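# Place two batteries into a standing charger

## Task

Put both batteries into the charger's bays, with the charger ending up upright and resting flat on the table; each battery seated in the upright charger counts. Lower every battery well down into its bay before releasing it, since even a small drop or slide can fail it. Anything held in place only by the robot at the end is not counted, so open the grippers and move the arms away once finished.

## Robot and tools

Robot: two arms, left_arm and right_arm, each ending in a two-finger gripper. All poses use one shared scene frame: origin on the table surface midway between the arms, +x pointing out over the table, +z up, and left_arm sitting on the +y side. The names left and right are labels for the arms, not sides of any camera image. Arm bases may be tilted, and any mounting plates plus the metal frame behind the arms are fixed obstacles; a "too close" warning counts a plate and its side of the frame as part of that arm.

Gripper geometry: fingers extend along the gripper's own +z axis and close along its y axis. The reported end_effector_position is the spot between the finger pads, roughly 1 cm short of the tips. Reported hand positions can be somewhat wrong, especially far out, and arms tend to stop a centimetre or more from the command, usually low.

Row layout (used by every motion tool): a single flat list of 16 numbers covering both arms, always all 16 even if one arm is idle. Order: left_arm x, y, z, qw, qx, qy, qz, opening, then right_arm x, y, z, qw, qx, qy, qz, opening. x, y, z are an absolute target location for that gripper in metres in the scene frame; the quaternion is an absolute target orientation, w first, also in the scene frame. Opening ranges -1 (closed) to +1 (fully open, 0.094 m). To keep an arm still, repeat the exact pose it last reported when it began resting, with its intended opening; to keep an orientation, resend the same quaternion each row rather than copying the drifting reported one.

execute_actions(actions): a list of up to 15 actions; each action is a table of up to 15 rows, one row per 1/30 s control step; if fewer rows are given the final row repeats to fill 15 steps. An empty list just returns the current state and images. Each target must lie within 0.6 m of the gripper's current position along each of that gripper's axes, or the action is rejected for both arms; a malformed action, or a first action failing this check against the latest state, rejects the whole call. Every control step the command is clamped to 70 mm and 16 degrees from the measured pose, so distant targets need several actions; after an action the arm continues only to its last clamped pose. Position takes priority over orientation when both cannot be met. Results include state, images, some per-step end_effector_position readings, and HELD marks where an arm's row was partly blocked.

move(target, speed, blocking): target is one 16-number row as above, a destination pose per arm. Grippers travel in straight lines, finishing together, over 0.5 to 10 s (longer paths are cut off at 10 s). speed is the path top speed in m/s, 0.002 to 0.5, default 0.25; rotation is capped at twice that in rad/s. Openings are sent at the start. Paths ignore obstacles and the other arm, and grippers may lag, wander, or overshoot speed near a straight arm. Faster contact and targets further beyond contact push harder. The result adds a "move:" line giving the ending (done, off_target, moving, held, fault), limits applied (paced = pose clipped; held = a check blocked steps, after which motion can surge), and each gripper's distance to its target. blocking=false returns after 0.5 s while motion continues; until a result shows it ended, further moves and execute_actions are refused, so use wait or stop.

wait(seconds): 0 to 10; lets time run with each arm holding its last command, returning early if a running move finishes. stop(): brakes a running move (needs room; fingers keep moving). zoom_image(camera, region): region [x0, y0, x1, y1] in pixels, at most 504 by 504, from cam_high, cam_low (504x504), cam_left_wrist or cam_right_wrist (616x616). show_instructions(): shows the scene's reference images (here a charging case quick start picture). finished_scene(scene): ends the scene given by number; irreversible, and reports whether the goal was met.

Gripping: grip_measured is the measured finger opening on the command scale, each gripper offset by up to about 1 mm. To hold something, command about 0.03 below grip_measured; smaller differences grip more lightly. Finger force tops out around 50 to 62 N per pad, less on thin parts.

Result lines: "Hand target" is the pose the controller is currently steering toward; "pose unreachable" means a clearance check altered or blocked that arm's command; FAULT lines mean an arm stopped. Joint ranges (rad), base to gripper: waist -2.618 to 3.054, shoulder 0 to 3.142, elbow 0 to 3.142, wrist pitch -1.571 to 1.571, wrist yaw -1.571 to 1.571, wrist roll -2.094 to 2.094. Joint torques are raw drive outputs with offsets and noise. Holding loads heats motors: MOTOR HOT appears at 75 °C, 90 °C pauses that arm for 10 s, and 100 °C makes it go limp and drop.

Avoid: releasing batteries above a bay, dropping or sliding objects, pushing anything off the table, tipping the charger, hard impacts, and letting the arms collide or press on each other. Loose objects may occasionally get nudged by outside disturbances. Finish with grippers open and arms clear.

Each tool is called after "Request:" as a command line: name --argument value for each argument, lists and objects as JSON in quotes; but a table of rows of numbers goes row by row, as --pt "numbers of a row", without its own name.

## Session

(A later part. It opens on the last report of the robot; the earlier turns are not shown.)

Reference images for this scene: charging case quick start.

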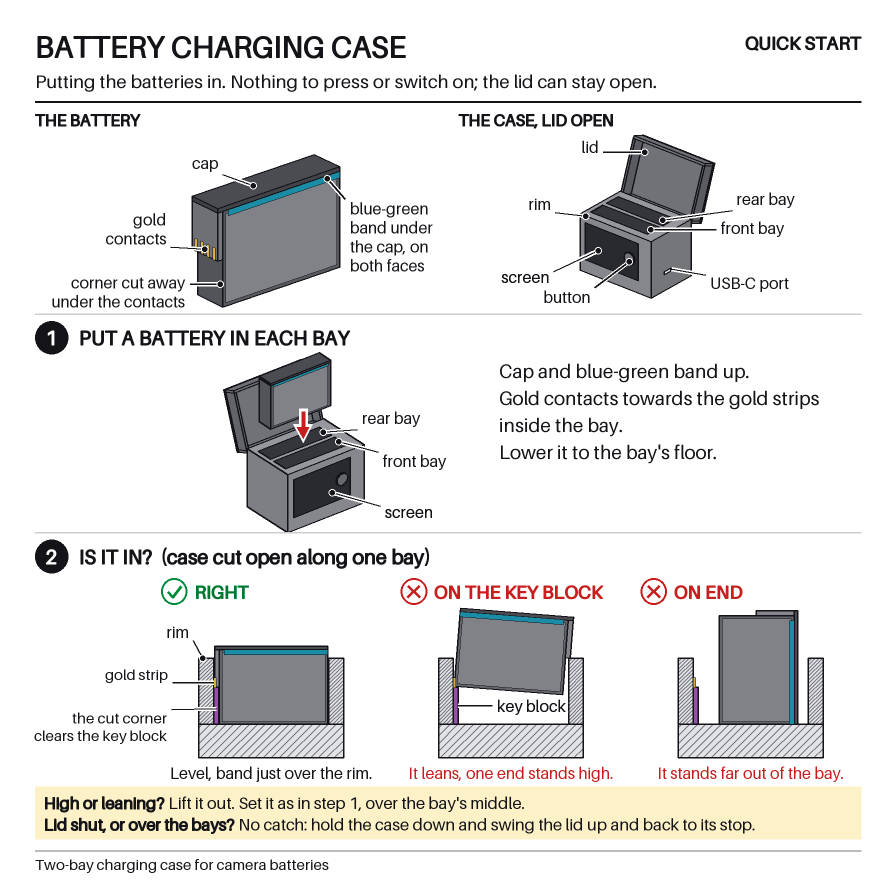

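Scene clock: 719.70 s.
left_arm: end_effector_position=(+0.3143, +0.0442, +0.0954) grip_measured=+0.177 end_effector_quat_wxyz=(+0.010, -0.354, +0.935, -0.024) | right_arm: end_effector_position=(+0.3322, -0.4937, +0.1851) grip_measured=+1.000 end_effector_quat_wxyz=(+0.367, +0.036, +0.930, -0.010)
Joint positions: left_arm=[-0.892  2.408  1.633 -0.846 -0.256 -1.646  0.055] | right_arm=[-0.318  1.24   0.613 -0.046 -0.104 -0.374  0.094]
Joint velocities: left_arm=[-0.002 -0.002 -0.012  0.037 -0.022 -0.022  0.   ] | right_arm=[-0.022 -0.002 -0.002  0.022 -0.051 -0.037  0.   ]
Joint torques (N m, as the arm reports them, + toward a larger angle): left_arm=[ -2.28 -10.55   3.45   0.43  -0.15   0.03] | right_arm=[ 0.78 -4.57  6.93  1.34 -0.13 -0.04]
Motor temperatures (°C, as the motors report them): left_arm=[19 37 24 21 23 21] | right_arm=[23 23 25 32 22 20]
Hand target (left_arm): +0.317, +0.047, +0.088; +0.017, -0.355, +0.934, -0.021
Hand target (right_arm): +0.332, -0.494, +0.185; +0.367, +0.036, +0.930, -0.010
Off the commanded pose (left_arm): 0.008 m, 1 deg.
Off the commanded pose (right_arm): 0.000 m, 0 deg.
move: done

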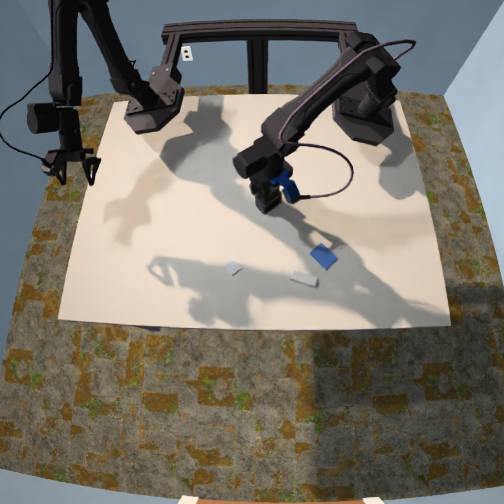

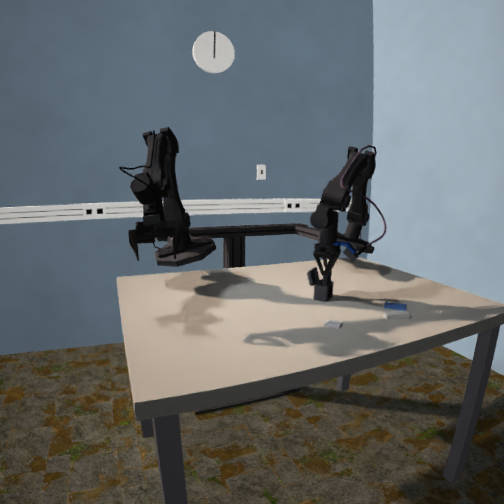

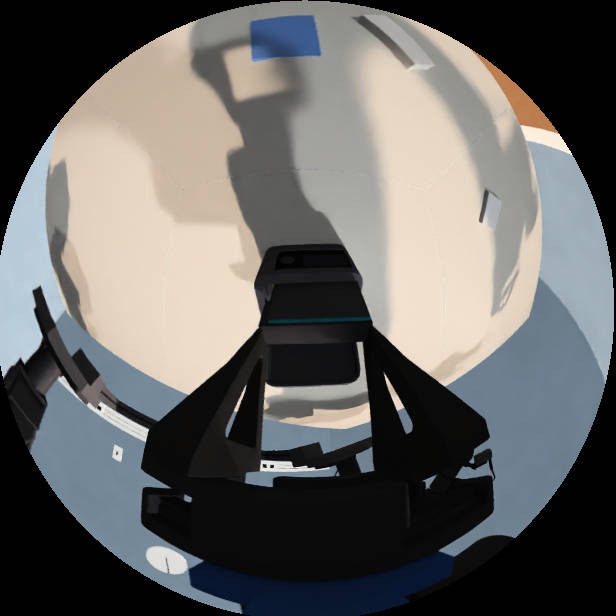

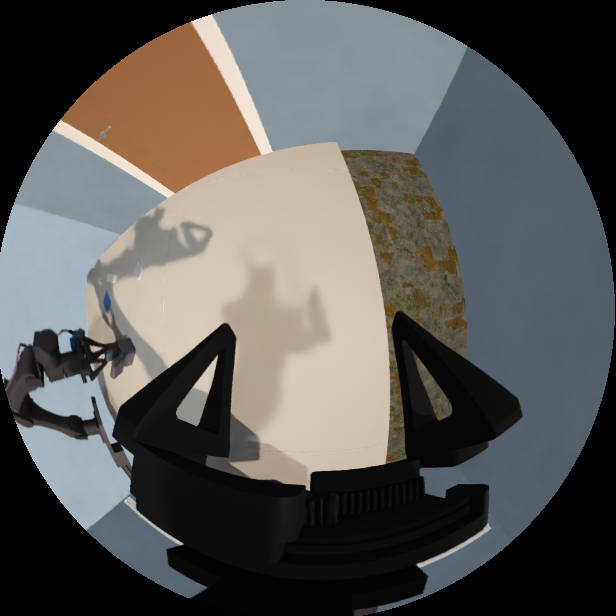

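Request:
move --target '[0.3186,0.047,0.16,0.017,-0.355,0.935,-0.021,0.14,0.3322,-0.4937,0.1851,0.367,0.036,0.930,-0.010,1]' --speed 0.08

Request:
move --target '[0.318,0.0478,0.088,0.017,-0.355,0.935,-0.021,0.14,0.3322,-0.4937,0.1851,0.367,0.036,0.930,-0.010,1]' --speed 0.03

Request:
zoom_image --camera "cam_left_wrist" --region '[214,200,414,380]'

Request:
zoom_image --camera "cam_low" --region '[285,230,365,310]'

Scene clock: 726.60 s.
left_arm: end_effector_position=(+0.3142, +0.0538, +0.1404) grip_measured=+0.177 end_effector_quat_wxyz=(+0.004, -0.356, +0.934, -0.004) | right_arm: end_effector_position=(+0.3322, -0.4937, +0.1851) grip_measured=+1.000 end_effector_quat_wxyz=(+0.367, +0.036, +0.930, -0.010)
Joint positions: left_arm=[-0.905  2.356  1.736 -1.047 -0.255 -1.675  0.055] | right_arm=[-0.318  1.24   0.613 -0.046 -0.104 -0.374  0.094]
Joint velocities: left_arm=[-0.002 -0.007  0.007 -0.022  0.022  0.022 -0.   ] | right_arm=[-0.002 -0.012  0.007 -0.081  0.007  0.051  0.   ]
Joint torques (N m, as the arm reports them, + toward a larger angle): left_arm=[ -4.31 -13.56   6.15   0.01  -0.14  -0.02] | right_arm=[ 0.84 -4.55  6.77  1.36 -0.15 -0.04]
Motor temperatures (°C, as the motors report them): left_arm=[19 36 24 20 23 21] | right_arm=[23 23 25 32 22 20]
Hand target (left_arm): +0.318, +0.047, +0.160; +0.017, -0.355, +0.934, -0.022
Hand target (right_arm): +0.332, -0.494, +0.185; +0.367, +0.036, +0.930, -0.010
Off the commanded pose (left_arm): 0.021 m, 2 deg.
Off the commanded pose (right_arm): 0.000 m, 0 deg.
move: off_target (left_arm)

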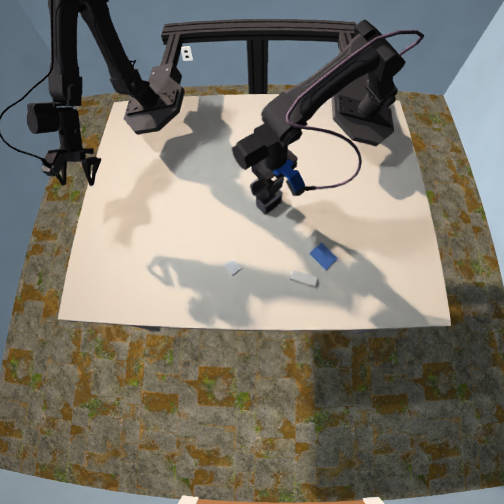

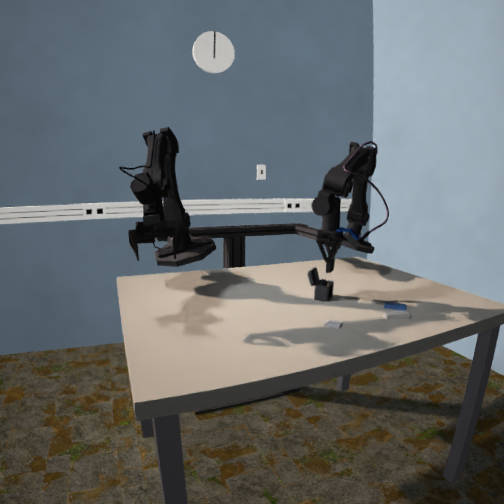

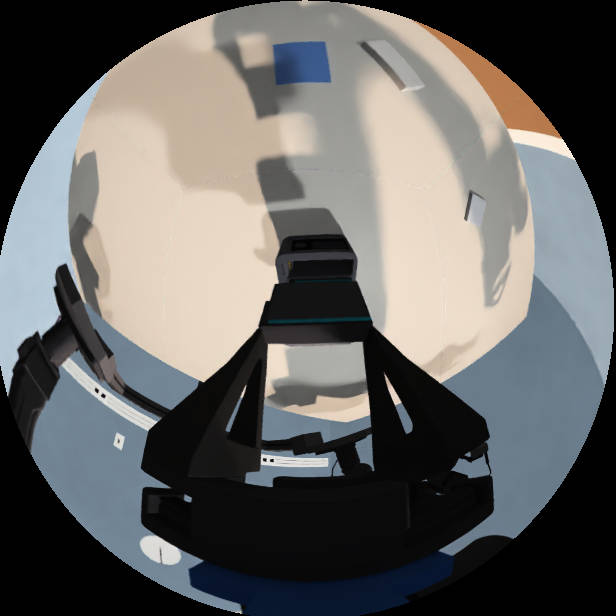

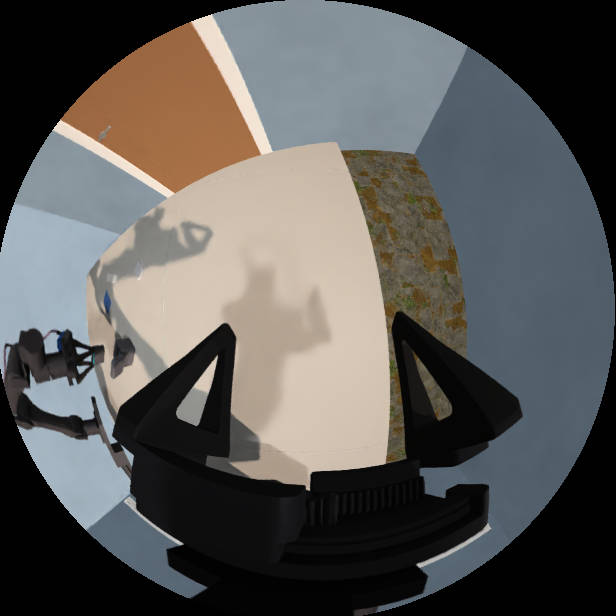

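Scene clock: 728.60 s.
left_arm: end_effector_position=(+0.3136, +0.0474, +0.0962) grip_measured=+0.177 end_effector_quat_wxyz=(+0.006, -0.355, +0.935, -0.017) | right_arm: end_effector_position=(+0.3322, -0.4937, +0.1851) grip_measured=+1.000 end_effector_quat_wxyz=(+0.367, +0.036, +0.930, -0.010)
Joint positions: left_arm=[-0.888  2.408  1.64  -0.866 -0.252 -1.647  0.055] | right_arm=[-0.318  1.24   0.613 -0.046 -0.104 -0.374  0.094]
Joint velocities: left_arm=[-0.002 -0.002 -0.002  0.022  0.037  0.037  0.002] | right_arm=[-0.002  0.002 -0.012 -0.037 -0.022 -0.051  0.   ]
Joint torques (N m, as the arm reports them, + toward a larger angle): left_arm=[ -2.52 -10.61   3.02   0.59  -0.15   0.1 ] | right_arm=[ 0.85 -4.65  6.78  1.33 -0.1  -0.03]
Motor temperatures (°C, as the motors report them): left_arm=[19 36 24 20 23 21] | right_arm=[23 23 25 32 22 20]
Hand target (left_arm): +0.318, +0.048, +0.088; +0.017, -0.355, +0.935, -0.020
Hand target (right_arm): +0.332, -0.494, +0.185; +0.367, +0.036, +0.930, -0.010
Off the commanded pose (left_arm): 0.009 m, 1 deg.
Off the commanded pose (right_arm): 0.000 m, 0 deg.
move: done

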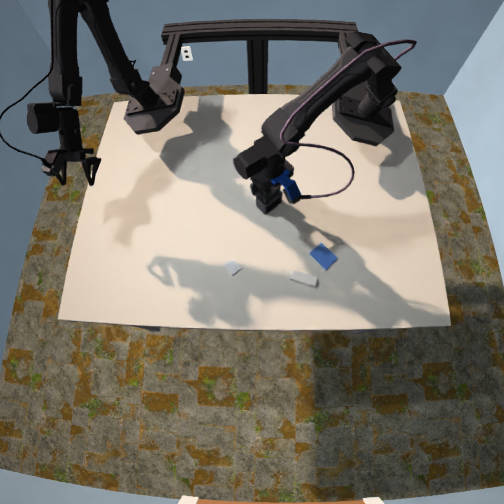

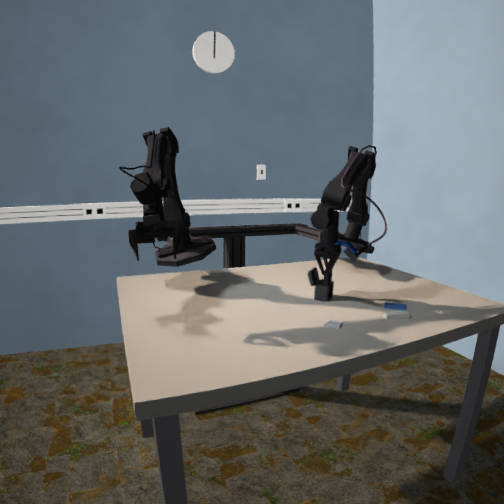

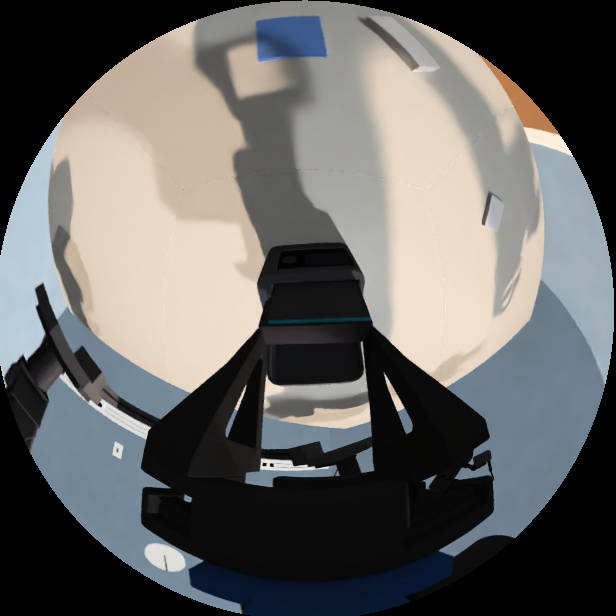

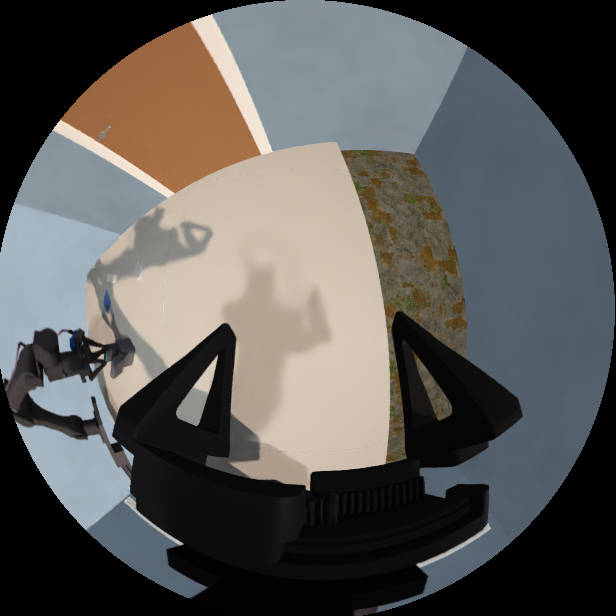

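Region (214, 200, 414, 380) of cam_left_wrist's 616x616 image, scaled by 2.520, with more detail than that image has; it fills the top 454 rows of this view, and the rest is white.

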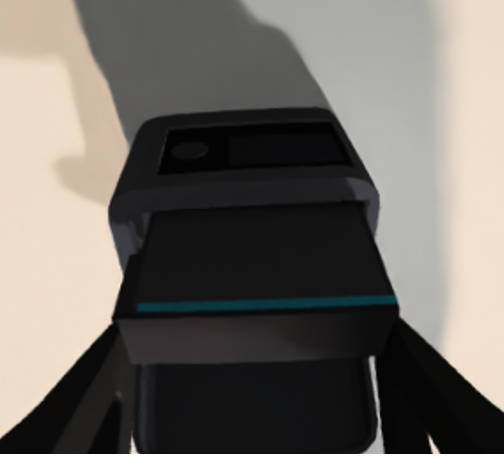

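Region (285, 230, 365, 310) of cam_low's 504x504 image, scaled by 6.300, with more detail than that image has.

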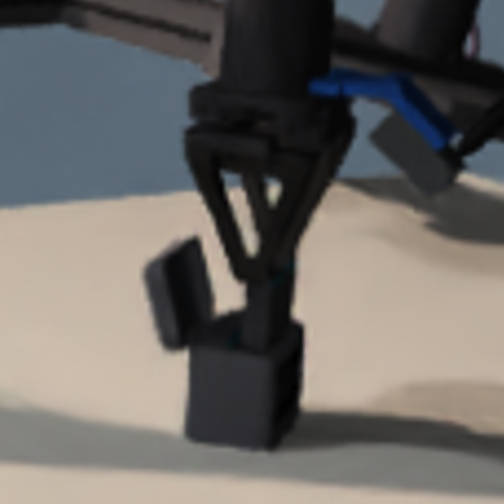

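Request:
move --target '[0.318,0.044,0.122,0.017,-0.355,0.935,-0.021,0.14,0.3322,-0.4937,0.1851,0.367,0.036,0.930,-0.010,1]' --speed 0.05

Request:
zoom_image --camera "cam_left_wrist" --region '[214,200,414,380]'

Request:
zoom_image --camera "cam_low" --region '[285,230,365,310]'

Scene clock: 733.40 s.
left_arm: end_effector_position=(+0.3113, +0.0530, +0.1008) grip_measured=+0.177 end_effector_quat_wxyz=(+0.003, -0.356, +0.935, -0.002) | right_arm: end_effector_position=(+0.3322, -0.4937, +0.1851) grip_measured=+1.000 end_effector_quat_wxyz=(+0.367, +0.036, +0.930, -0.010)
Joint positions: left_arm=[-0.888  2.408  1.661 -0.92  -0.254 -1.658  0.055] | right_arm=[-0.318  1.24   0.613 -0.046 -0.104 -0.374  0.094]
Joint velocities: left_arm=[-0.007 -0.007 -0.007 -0.051 -0.051  0.022  0.   ] | right_arm=[-0.007 -0.007  0.012  0.051 -0.066  0.007  0.   ]
Joint torques (N m, as the arm reports them, + toward a larger angle): left_arm=[ -4.42 -14.01   6.04   0.02  -0.13  -0.05] | right_arm=[ 0.99 -4.71  6.87  1.34 -0.11  0.01]
Motor temperatures (°C, as the motors report them): left_arm=[19 36 23 21 23 21] | right_arm=[23 23 25 32 22 20]
Hand target (left_arm): +0.318, +0.044, +0.122; +0.017, -0.355, +0.934, -0.022
Hand target (right_arm): +0.332, -0.494, +0.185; +0.367, +0.036, +0.930, -0.010
Off the commanded pose (left_arm): 0.024 m, 3 deg.
Off the commanded pose (right_arm): 0.000 m, 0 deg.
move: off_target (left_arm)

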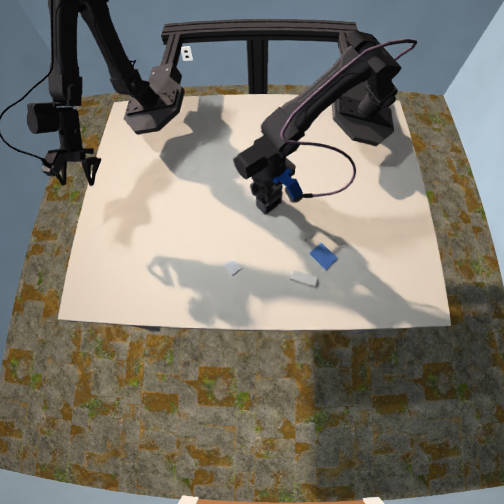

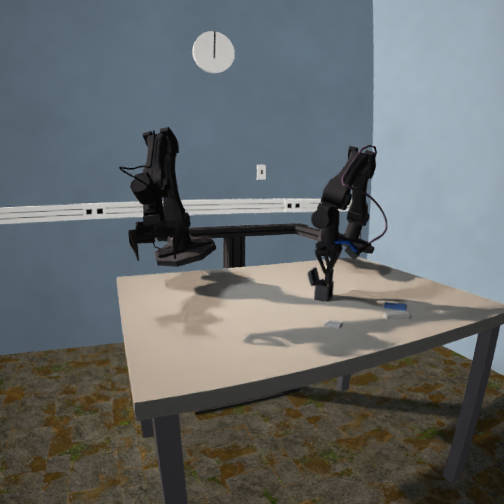

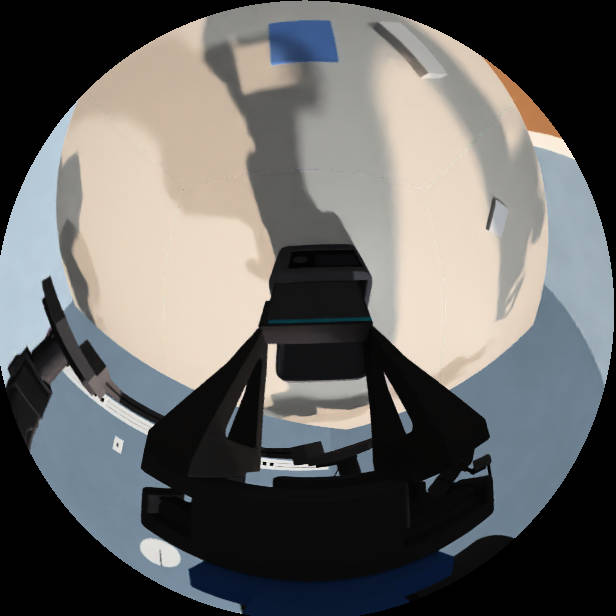

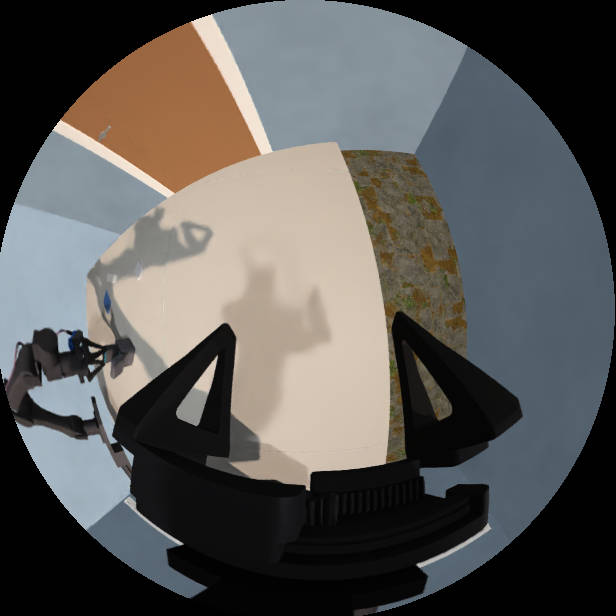

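Region (214, 200, 414, 380) of cam_left_wrist's 616x616 image, scaled by 2.520, with more detail than that image has; it fills the top 454 rows of this view, and the rest is white.

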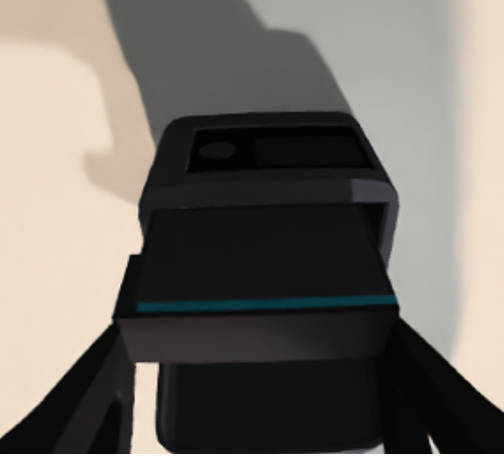

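Region (285, 230, 365, 310) of cam_low's 504x504 image, scaled by 6.300, with more detail than that image has.

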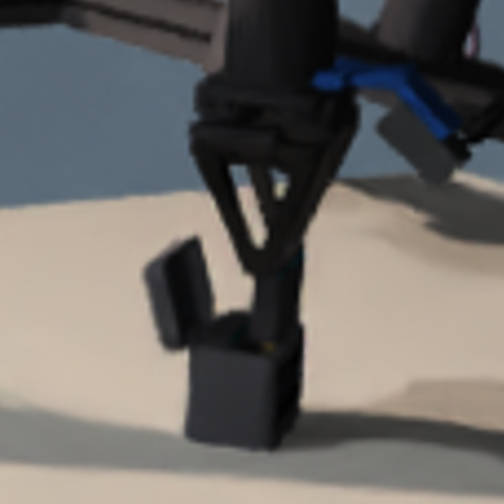

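Request:
move --target '[0.3186,0.047,0.185,0.017,-0.355,0.935,-0.021,0.14,0.3322,-0.4937,0.1851,0.367,0.036,0.930,-0.010,1]' --speed 0.1

Request:
zoom_image --camera "cam_left_wrist" --region '[264,210,374,300]'

Scene clock: 737.90 s.
left_arm: end_effector_position=(+0.3153, +0.0528, +0.1655) grip_measured=+0.177 end_effector_quat_wxyz=(+0.005, -0.356, +0.934, -0.004) | right_arm: end_effector_position=(+0.3322, -0.4937, +0.1851) grip_measured=+1.000 end_effector_quat_wxyz=(+0.367, +0.036, +0.930, -0.010)
Joint positions: left_arm=[-0.919  2.34   1.807 -1.138 -0.254 -1.689  0.055] | right_arm=[-0.318  1.24   0.613 -0.046 -0.104 -0.374  0.094]
Joint velocities: left_arm=[-0.002 -0.002 -0.012 -0.037  0.051  0.066 -0.   ] | right_arm=[-0.017  0.007 -0.012 -0.051  0.022 -0.007  0.   ]
Joint torques (N m, as the arm reports them, + toward a larger angle): left_arm=[ -4.12 -13.49   6.28   0.04  -0.15  -0.04] | right_arm=[ 0.97 -4.57  6.76  1.35 -0.14 -0.01]
Motor temperatures (°C, as the motors report them): left_arm=[19 37 24 20 23 21] | right_arm=[23 23 25 32 22 20]
Hand target (left_arm): +0.318, +0.047, +0.185; +0.016, -0.355, +0.935, -0.022
Hand target (right_arm): +0.332, -0.494, +0.185; +0.367, +0.036, +0.930, -0.010
Off the commanded pose (left_arm): 0.021 m, 2 deg.
Off the commanded pose (right_arm): 0.000 m, 0 deg.
move: off_target (left_arm)

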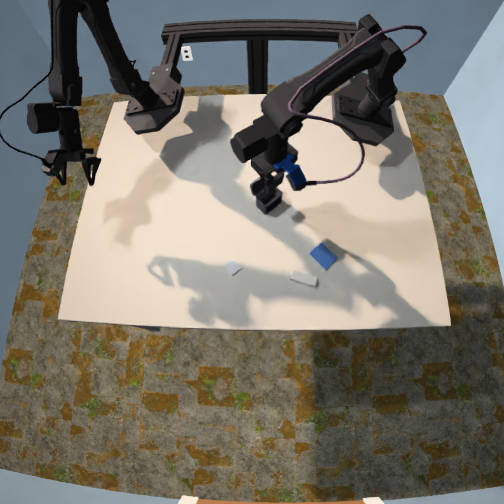

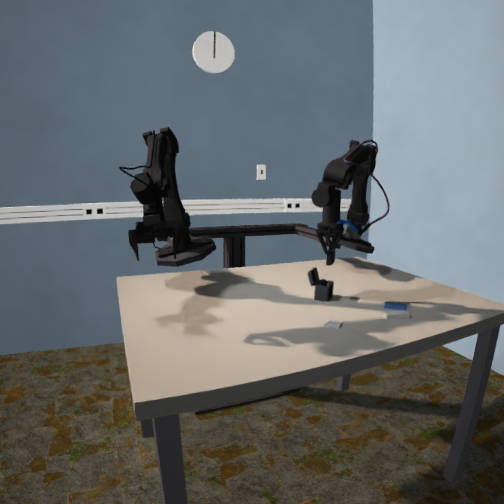

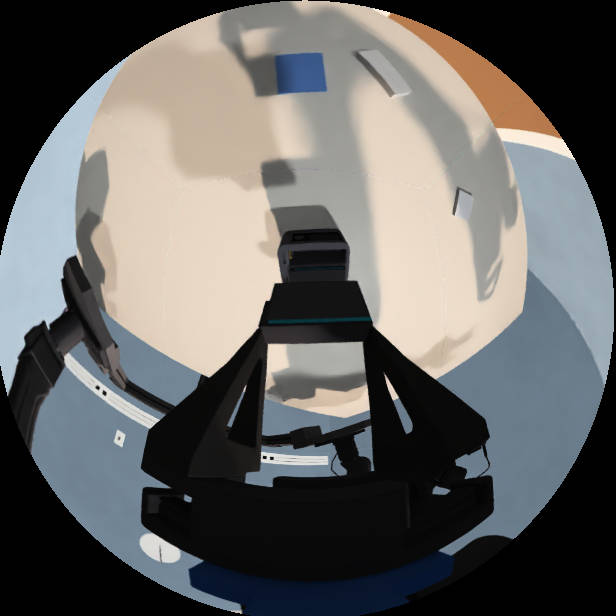

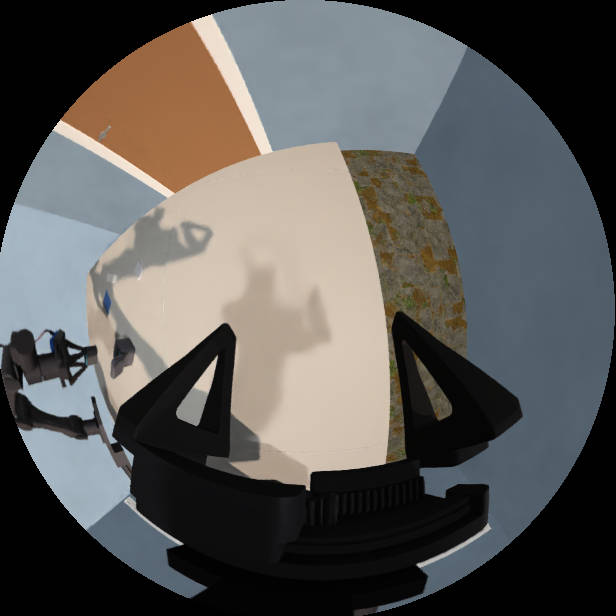

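Region (264, 210, 374, 300) of cam_left_wrist's 616x616 image, scaled by 4.582, with more detail than that image has; it fills the top 412 rows of this view, and the rest is white.

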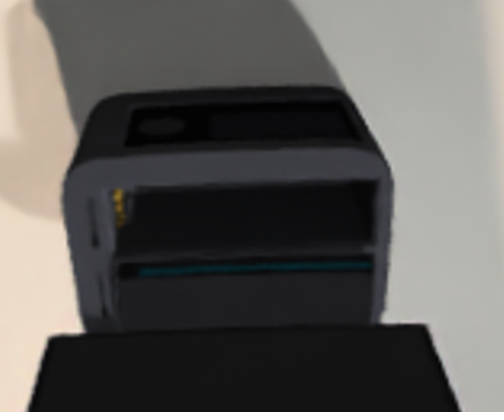

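Request:
move --target '[0.3188,0.0485,0.101,0.017,-0.355,0.935,-0.021,0.14,0.3322,-0.4937,0.1851,0.367,0.036,0.930,-0.010,1]' --speed 0.03

Request:
zoom_image --camera "cam_left_wrist" --region '[254,250,374,320]'

Scene clock: 755.80 s.
left_arm: end_effector_position=(+0.3160, +0.0469, +0.1014) grip_measured=+0.177 end_effector_quat_wxyz=(+0.009, -0.356, +0.934, -0.020) | right_arm: end_effector_position=(+0.3322, -0.4937, +0.1851) grip_measured=+1.000 end_effector_quat_wxyz=(+0.367, +0.036, +0.930, -0.010)
Joint positions: left_arm=[-0.888  2.4    1.648 -0.875 -0.256 -1.649  0.055] | right_arm=[-0.318  1.24   0.613 -0.046 -0.104 -0.374  0.094]
Joint velocities: left_arm=[-0.007  0.002 -0.002 -0.022 -0.022  0.007  0.   ] | right_arm=[ 0.007  0.007 -0.012 -0.007 -0.022 -0.022  0.   ]
Joint torques (N m, as the arm reports them, + toward a larger angle): left_arm=[ -2.86 -11.76   3.58   0.27  -0.15   0.07] | right_arm=[ 0.86 -4.69  6.91  1.38 -0.12 -0.04]
Motor temperatures (°C, as the motors report them): left_arm=[20 38 24 20 23 21] | right_arm=[23 23 25 32 22 20]
Hand target (left_arm): +0.319, +0.049, +0.101; +0.017, -0.355, +0.934, -0.021
Hand target (right_arm): +0.332, -0.494, +0.185; +0.367, +0.036, +0.930, -0.010
Off the commanded pose (left_arm): 0.003 m, 1 deg.
Off the commanded pose (right_arm): 0.000 m, 0 deg.
move: done

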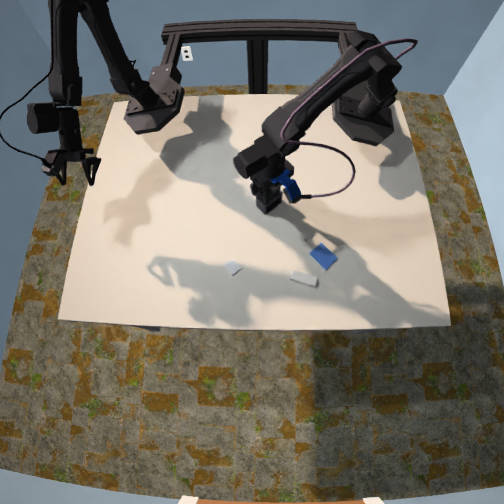

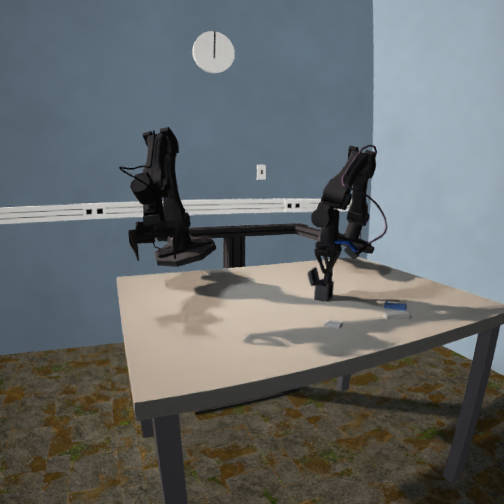

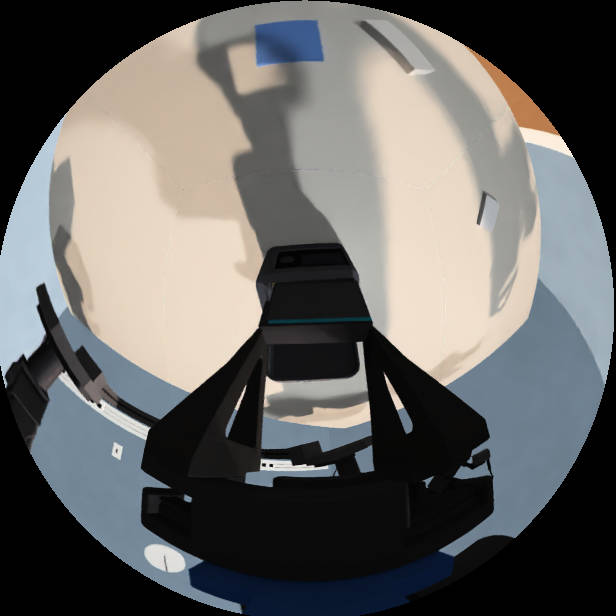

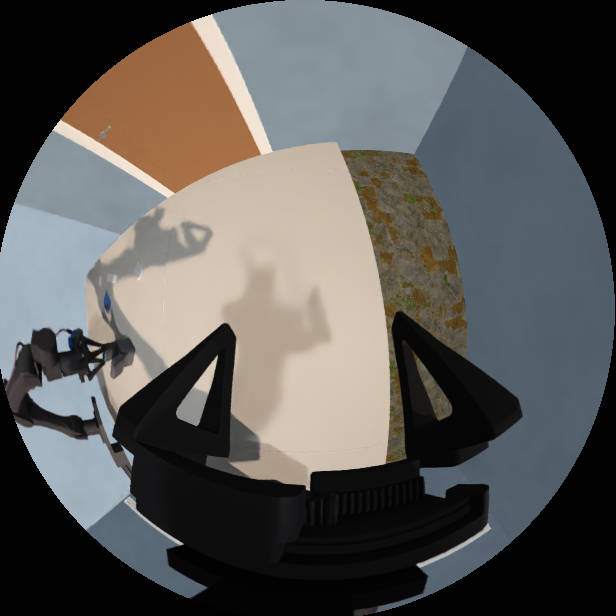

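Region (254, 250, 374, 320) of cam_left_wrist's 616x616 image, scaled by 4.200, with more detail than that image has; it fills the top 294 rows of this view, and the rest is white.

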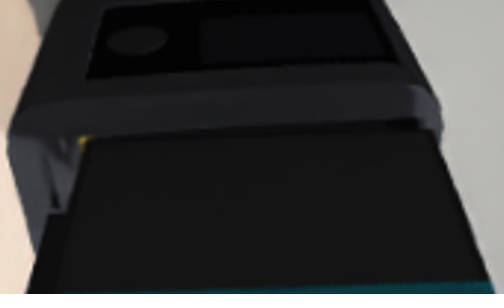

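Request:
move --target '[0.317,0.046,0.16,0.017,-0.366,0.930,-0.021,0.14,0.3322,-0.4937,0.1851,0.367,0.036,0.930,-0.010,1]' --speed 0.1

Request:
move --target '[0.317,0.0472,0.089,0.017,-0.366,0.930,-0.021,0.14,0.3322,-0.4937,0.1851,0.367,0.036,0.930,-0.010,1]' --speed 0.03

Request:
zoom_image --camera "cam_left_wrist" --region '[214,200,414,380]'

Scene clock: 774.20 s.
left_arm: end_effector_position=(+0.3136, +0.0518, +0.1432) grip_measured=+0.177 end_effector_quat_wxyz=(+0.006, -0.367, +0.930, -0.007) | right_arm: end_effector_position=(+0.3322, -0.4937, +0.1851) grip_measured=+1.000 end_effector_quat_wxyz=(+0.367, +0.036, +0.930, -0.010)
Joint positions: left_arm=[-0.911  2.352  1.738 -1.047 -0.256 -1.703  0.055] | right_arm=[-0.318  1.24   0.613 -0.046 -0.104 -0.374  0.094]
Joint velocities: left_arm=[ 0.002 -0.002 -0.002 -0.022 -0.037  0.007 -0.001] | right_arm=[-0.012  0.002 -0.012  0.081  0.007 -0.022  0.   ]
Joint torques (N m, as the arm reports them, + toward a larger angle): left_arm=[ -4.33 -13.13   5.93   0.04  -0.13  -0.08] | right_arm=[ 0.91 -4.76  6.76  1.36 -0.14 -0.03]
Motor temperatures (°C, as the motors report them): left_arm=[19 37 24 20 23 21] | right_arm=[23 23 25 32 22 20]
Hand target (left_arm): +0.317, +0.046, +0.160; +0.017, -0.366, +0.930, -0.021
Hand target (right_arm): +0.332, -0.494, +0.185; +0.367, +0.036, +0.930, -0.010
Off the commanded pose (left_arm): 0.018 m, 2 deg.
Off the commanded pose (right_arm): 0.000 m, 0 deg.
move: off_target (left_arm)

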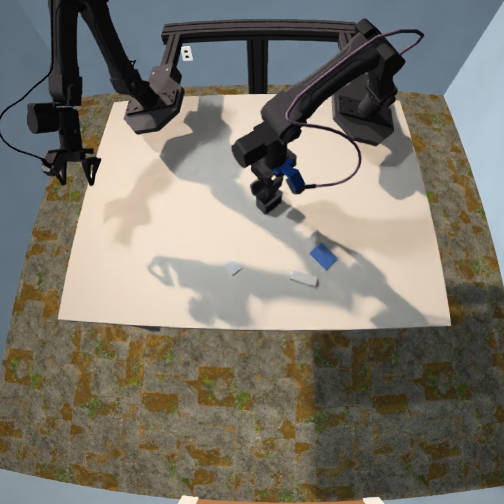

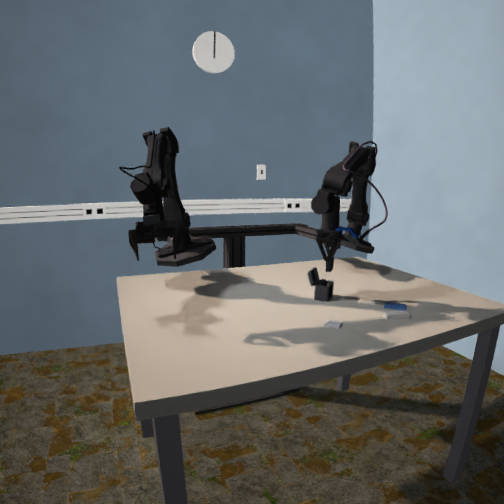

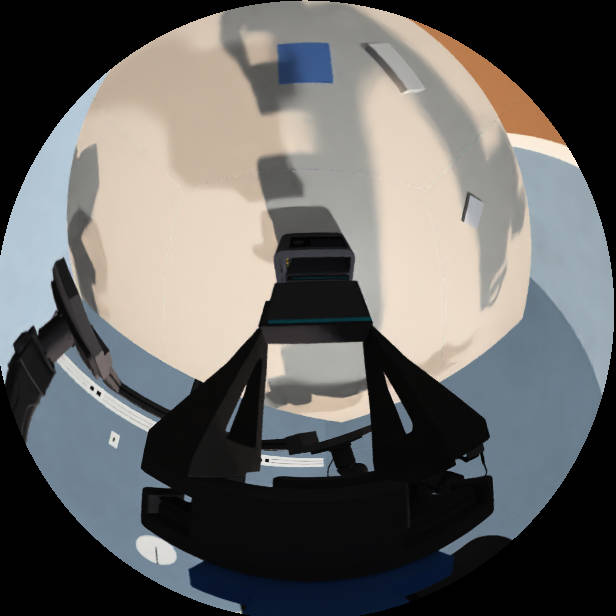

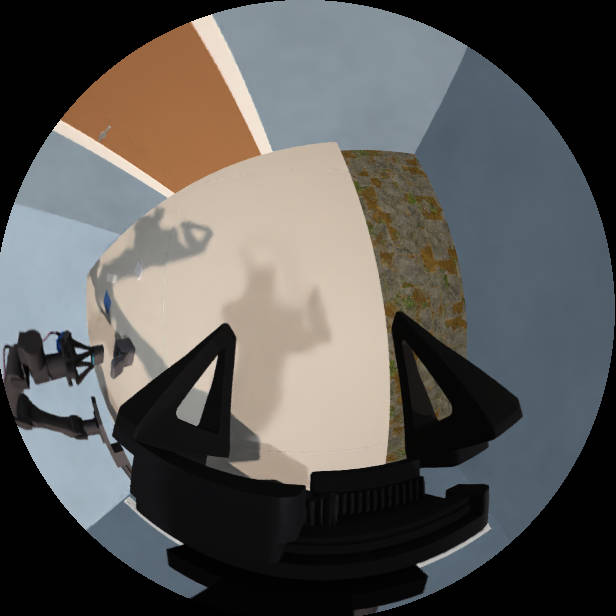

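Scene clock: 776.30 s.
left_arm: end_effector_position=(+0.3135, +0.0455, +0.0902) grip_measured=+0.177 end_effector_quat_wxyz=(+0.011, -0.365, +0.931, -0.019) | right_arm: end_effector_position=(+0.3322, -0.4937, +0.1851) grip_measured=+1.000 end_effector_quat_wxyz=(+0.367, +0.036, +0.930, -0.010)
Joint positions: left_arm=[-0.89   2.419  1.631 -0.84  -0.26  -1.671  0.055] | right_arm=[-0.318  1.24   0.613 -0.046 -0.104 -0.374  0.094]
Joint velocities: left_arm=[-0.002  0.007 -0.012 -0.007 -0.095  0.007 -0.001] | right_arm=[-0.007  0.002  0.032  0.022 -0.022 -0.007  0.   ]
Joint torques (N m, as the arm reports them, + toward a larger angle): left_arm=[ -2.57 -11.77   3.71   0.3   -0.12   0.07] | right_arm=[ 0.83 -4.55  6.88  1.35 -0.1  -0.02]
Motor temperatures (°C, as the motors report them): left_arm=[19 37 24 20 23 21] | right_arm=[23 23 25 32 22 20]
Hand target (left_arm): +0.317, +0.047, +0.089; +0.017, -0.366, +0.930, -0.021
Hand target (right_arm): +0.332, -0.494, +0.185; +0.367, +0.036, +0.930, -0.010
Off the commanded pose (left_arm): 0.004 m, 1 deg.
Off the commanded pose (right_arm): 0.000 m, 0 deg.
move: done

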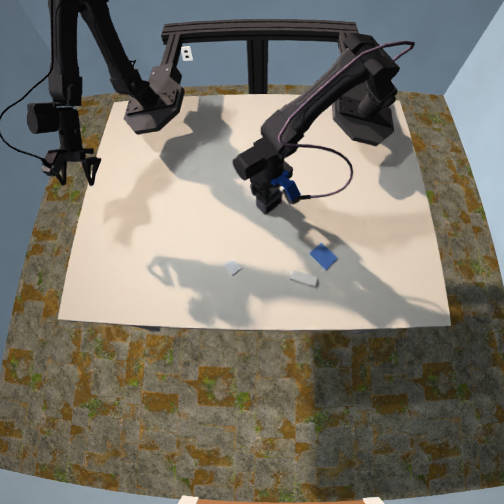

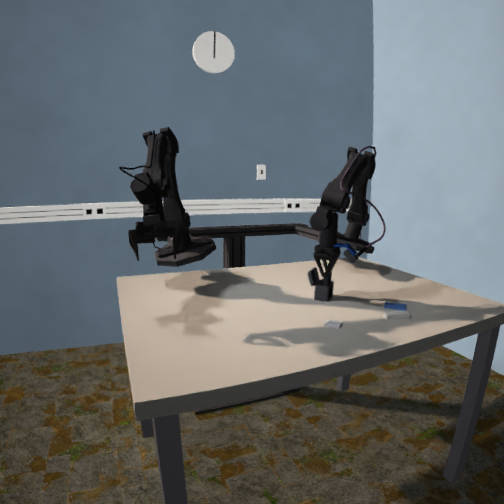

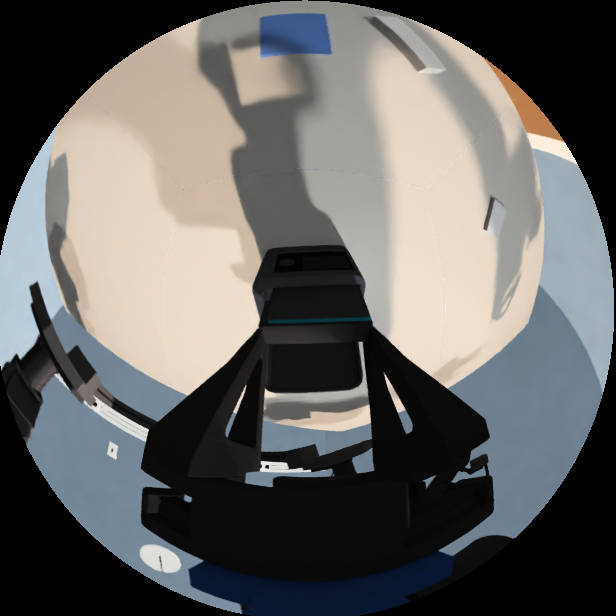

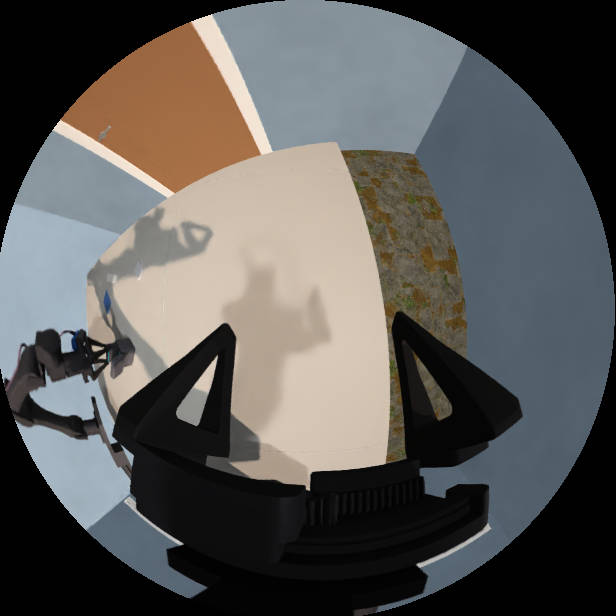

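Region (214, 200, 414, 380) of cam_left_wrist's 616x616 image, scaled by 2.520, with more detail than that image has; it fills the top 454 rows of this view, and the rest is white.

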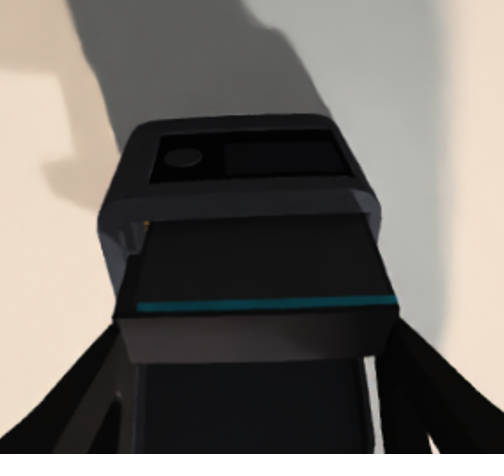

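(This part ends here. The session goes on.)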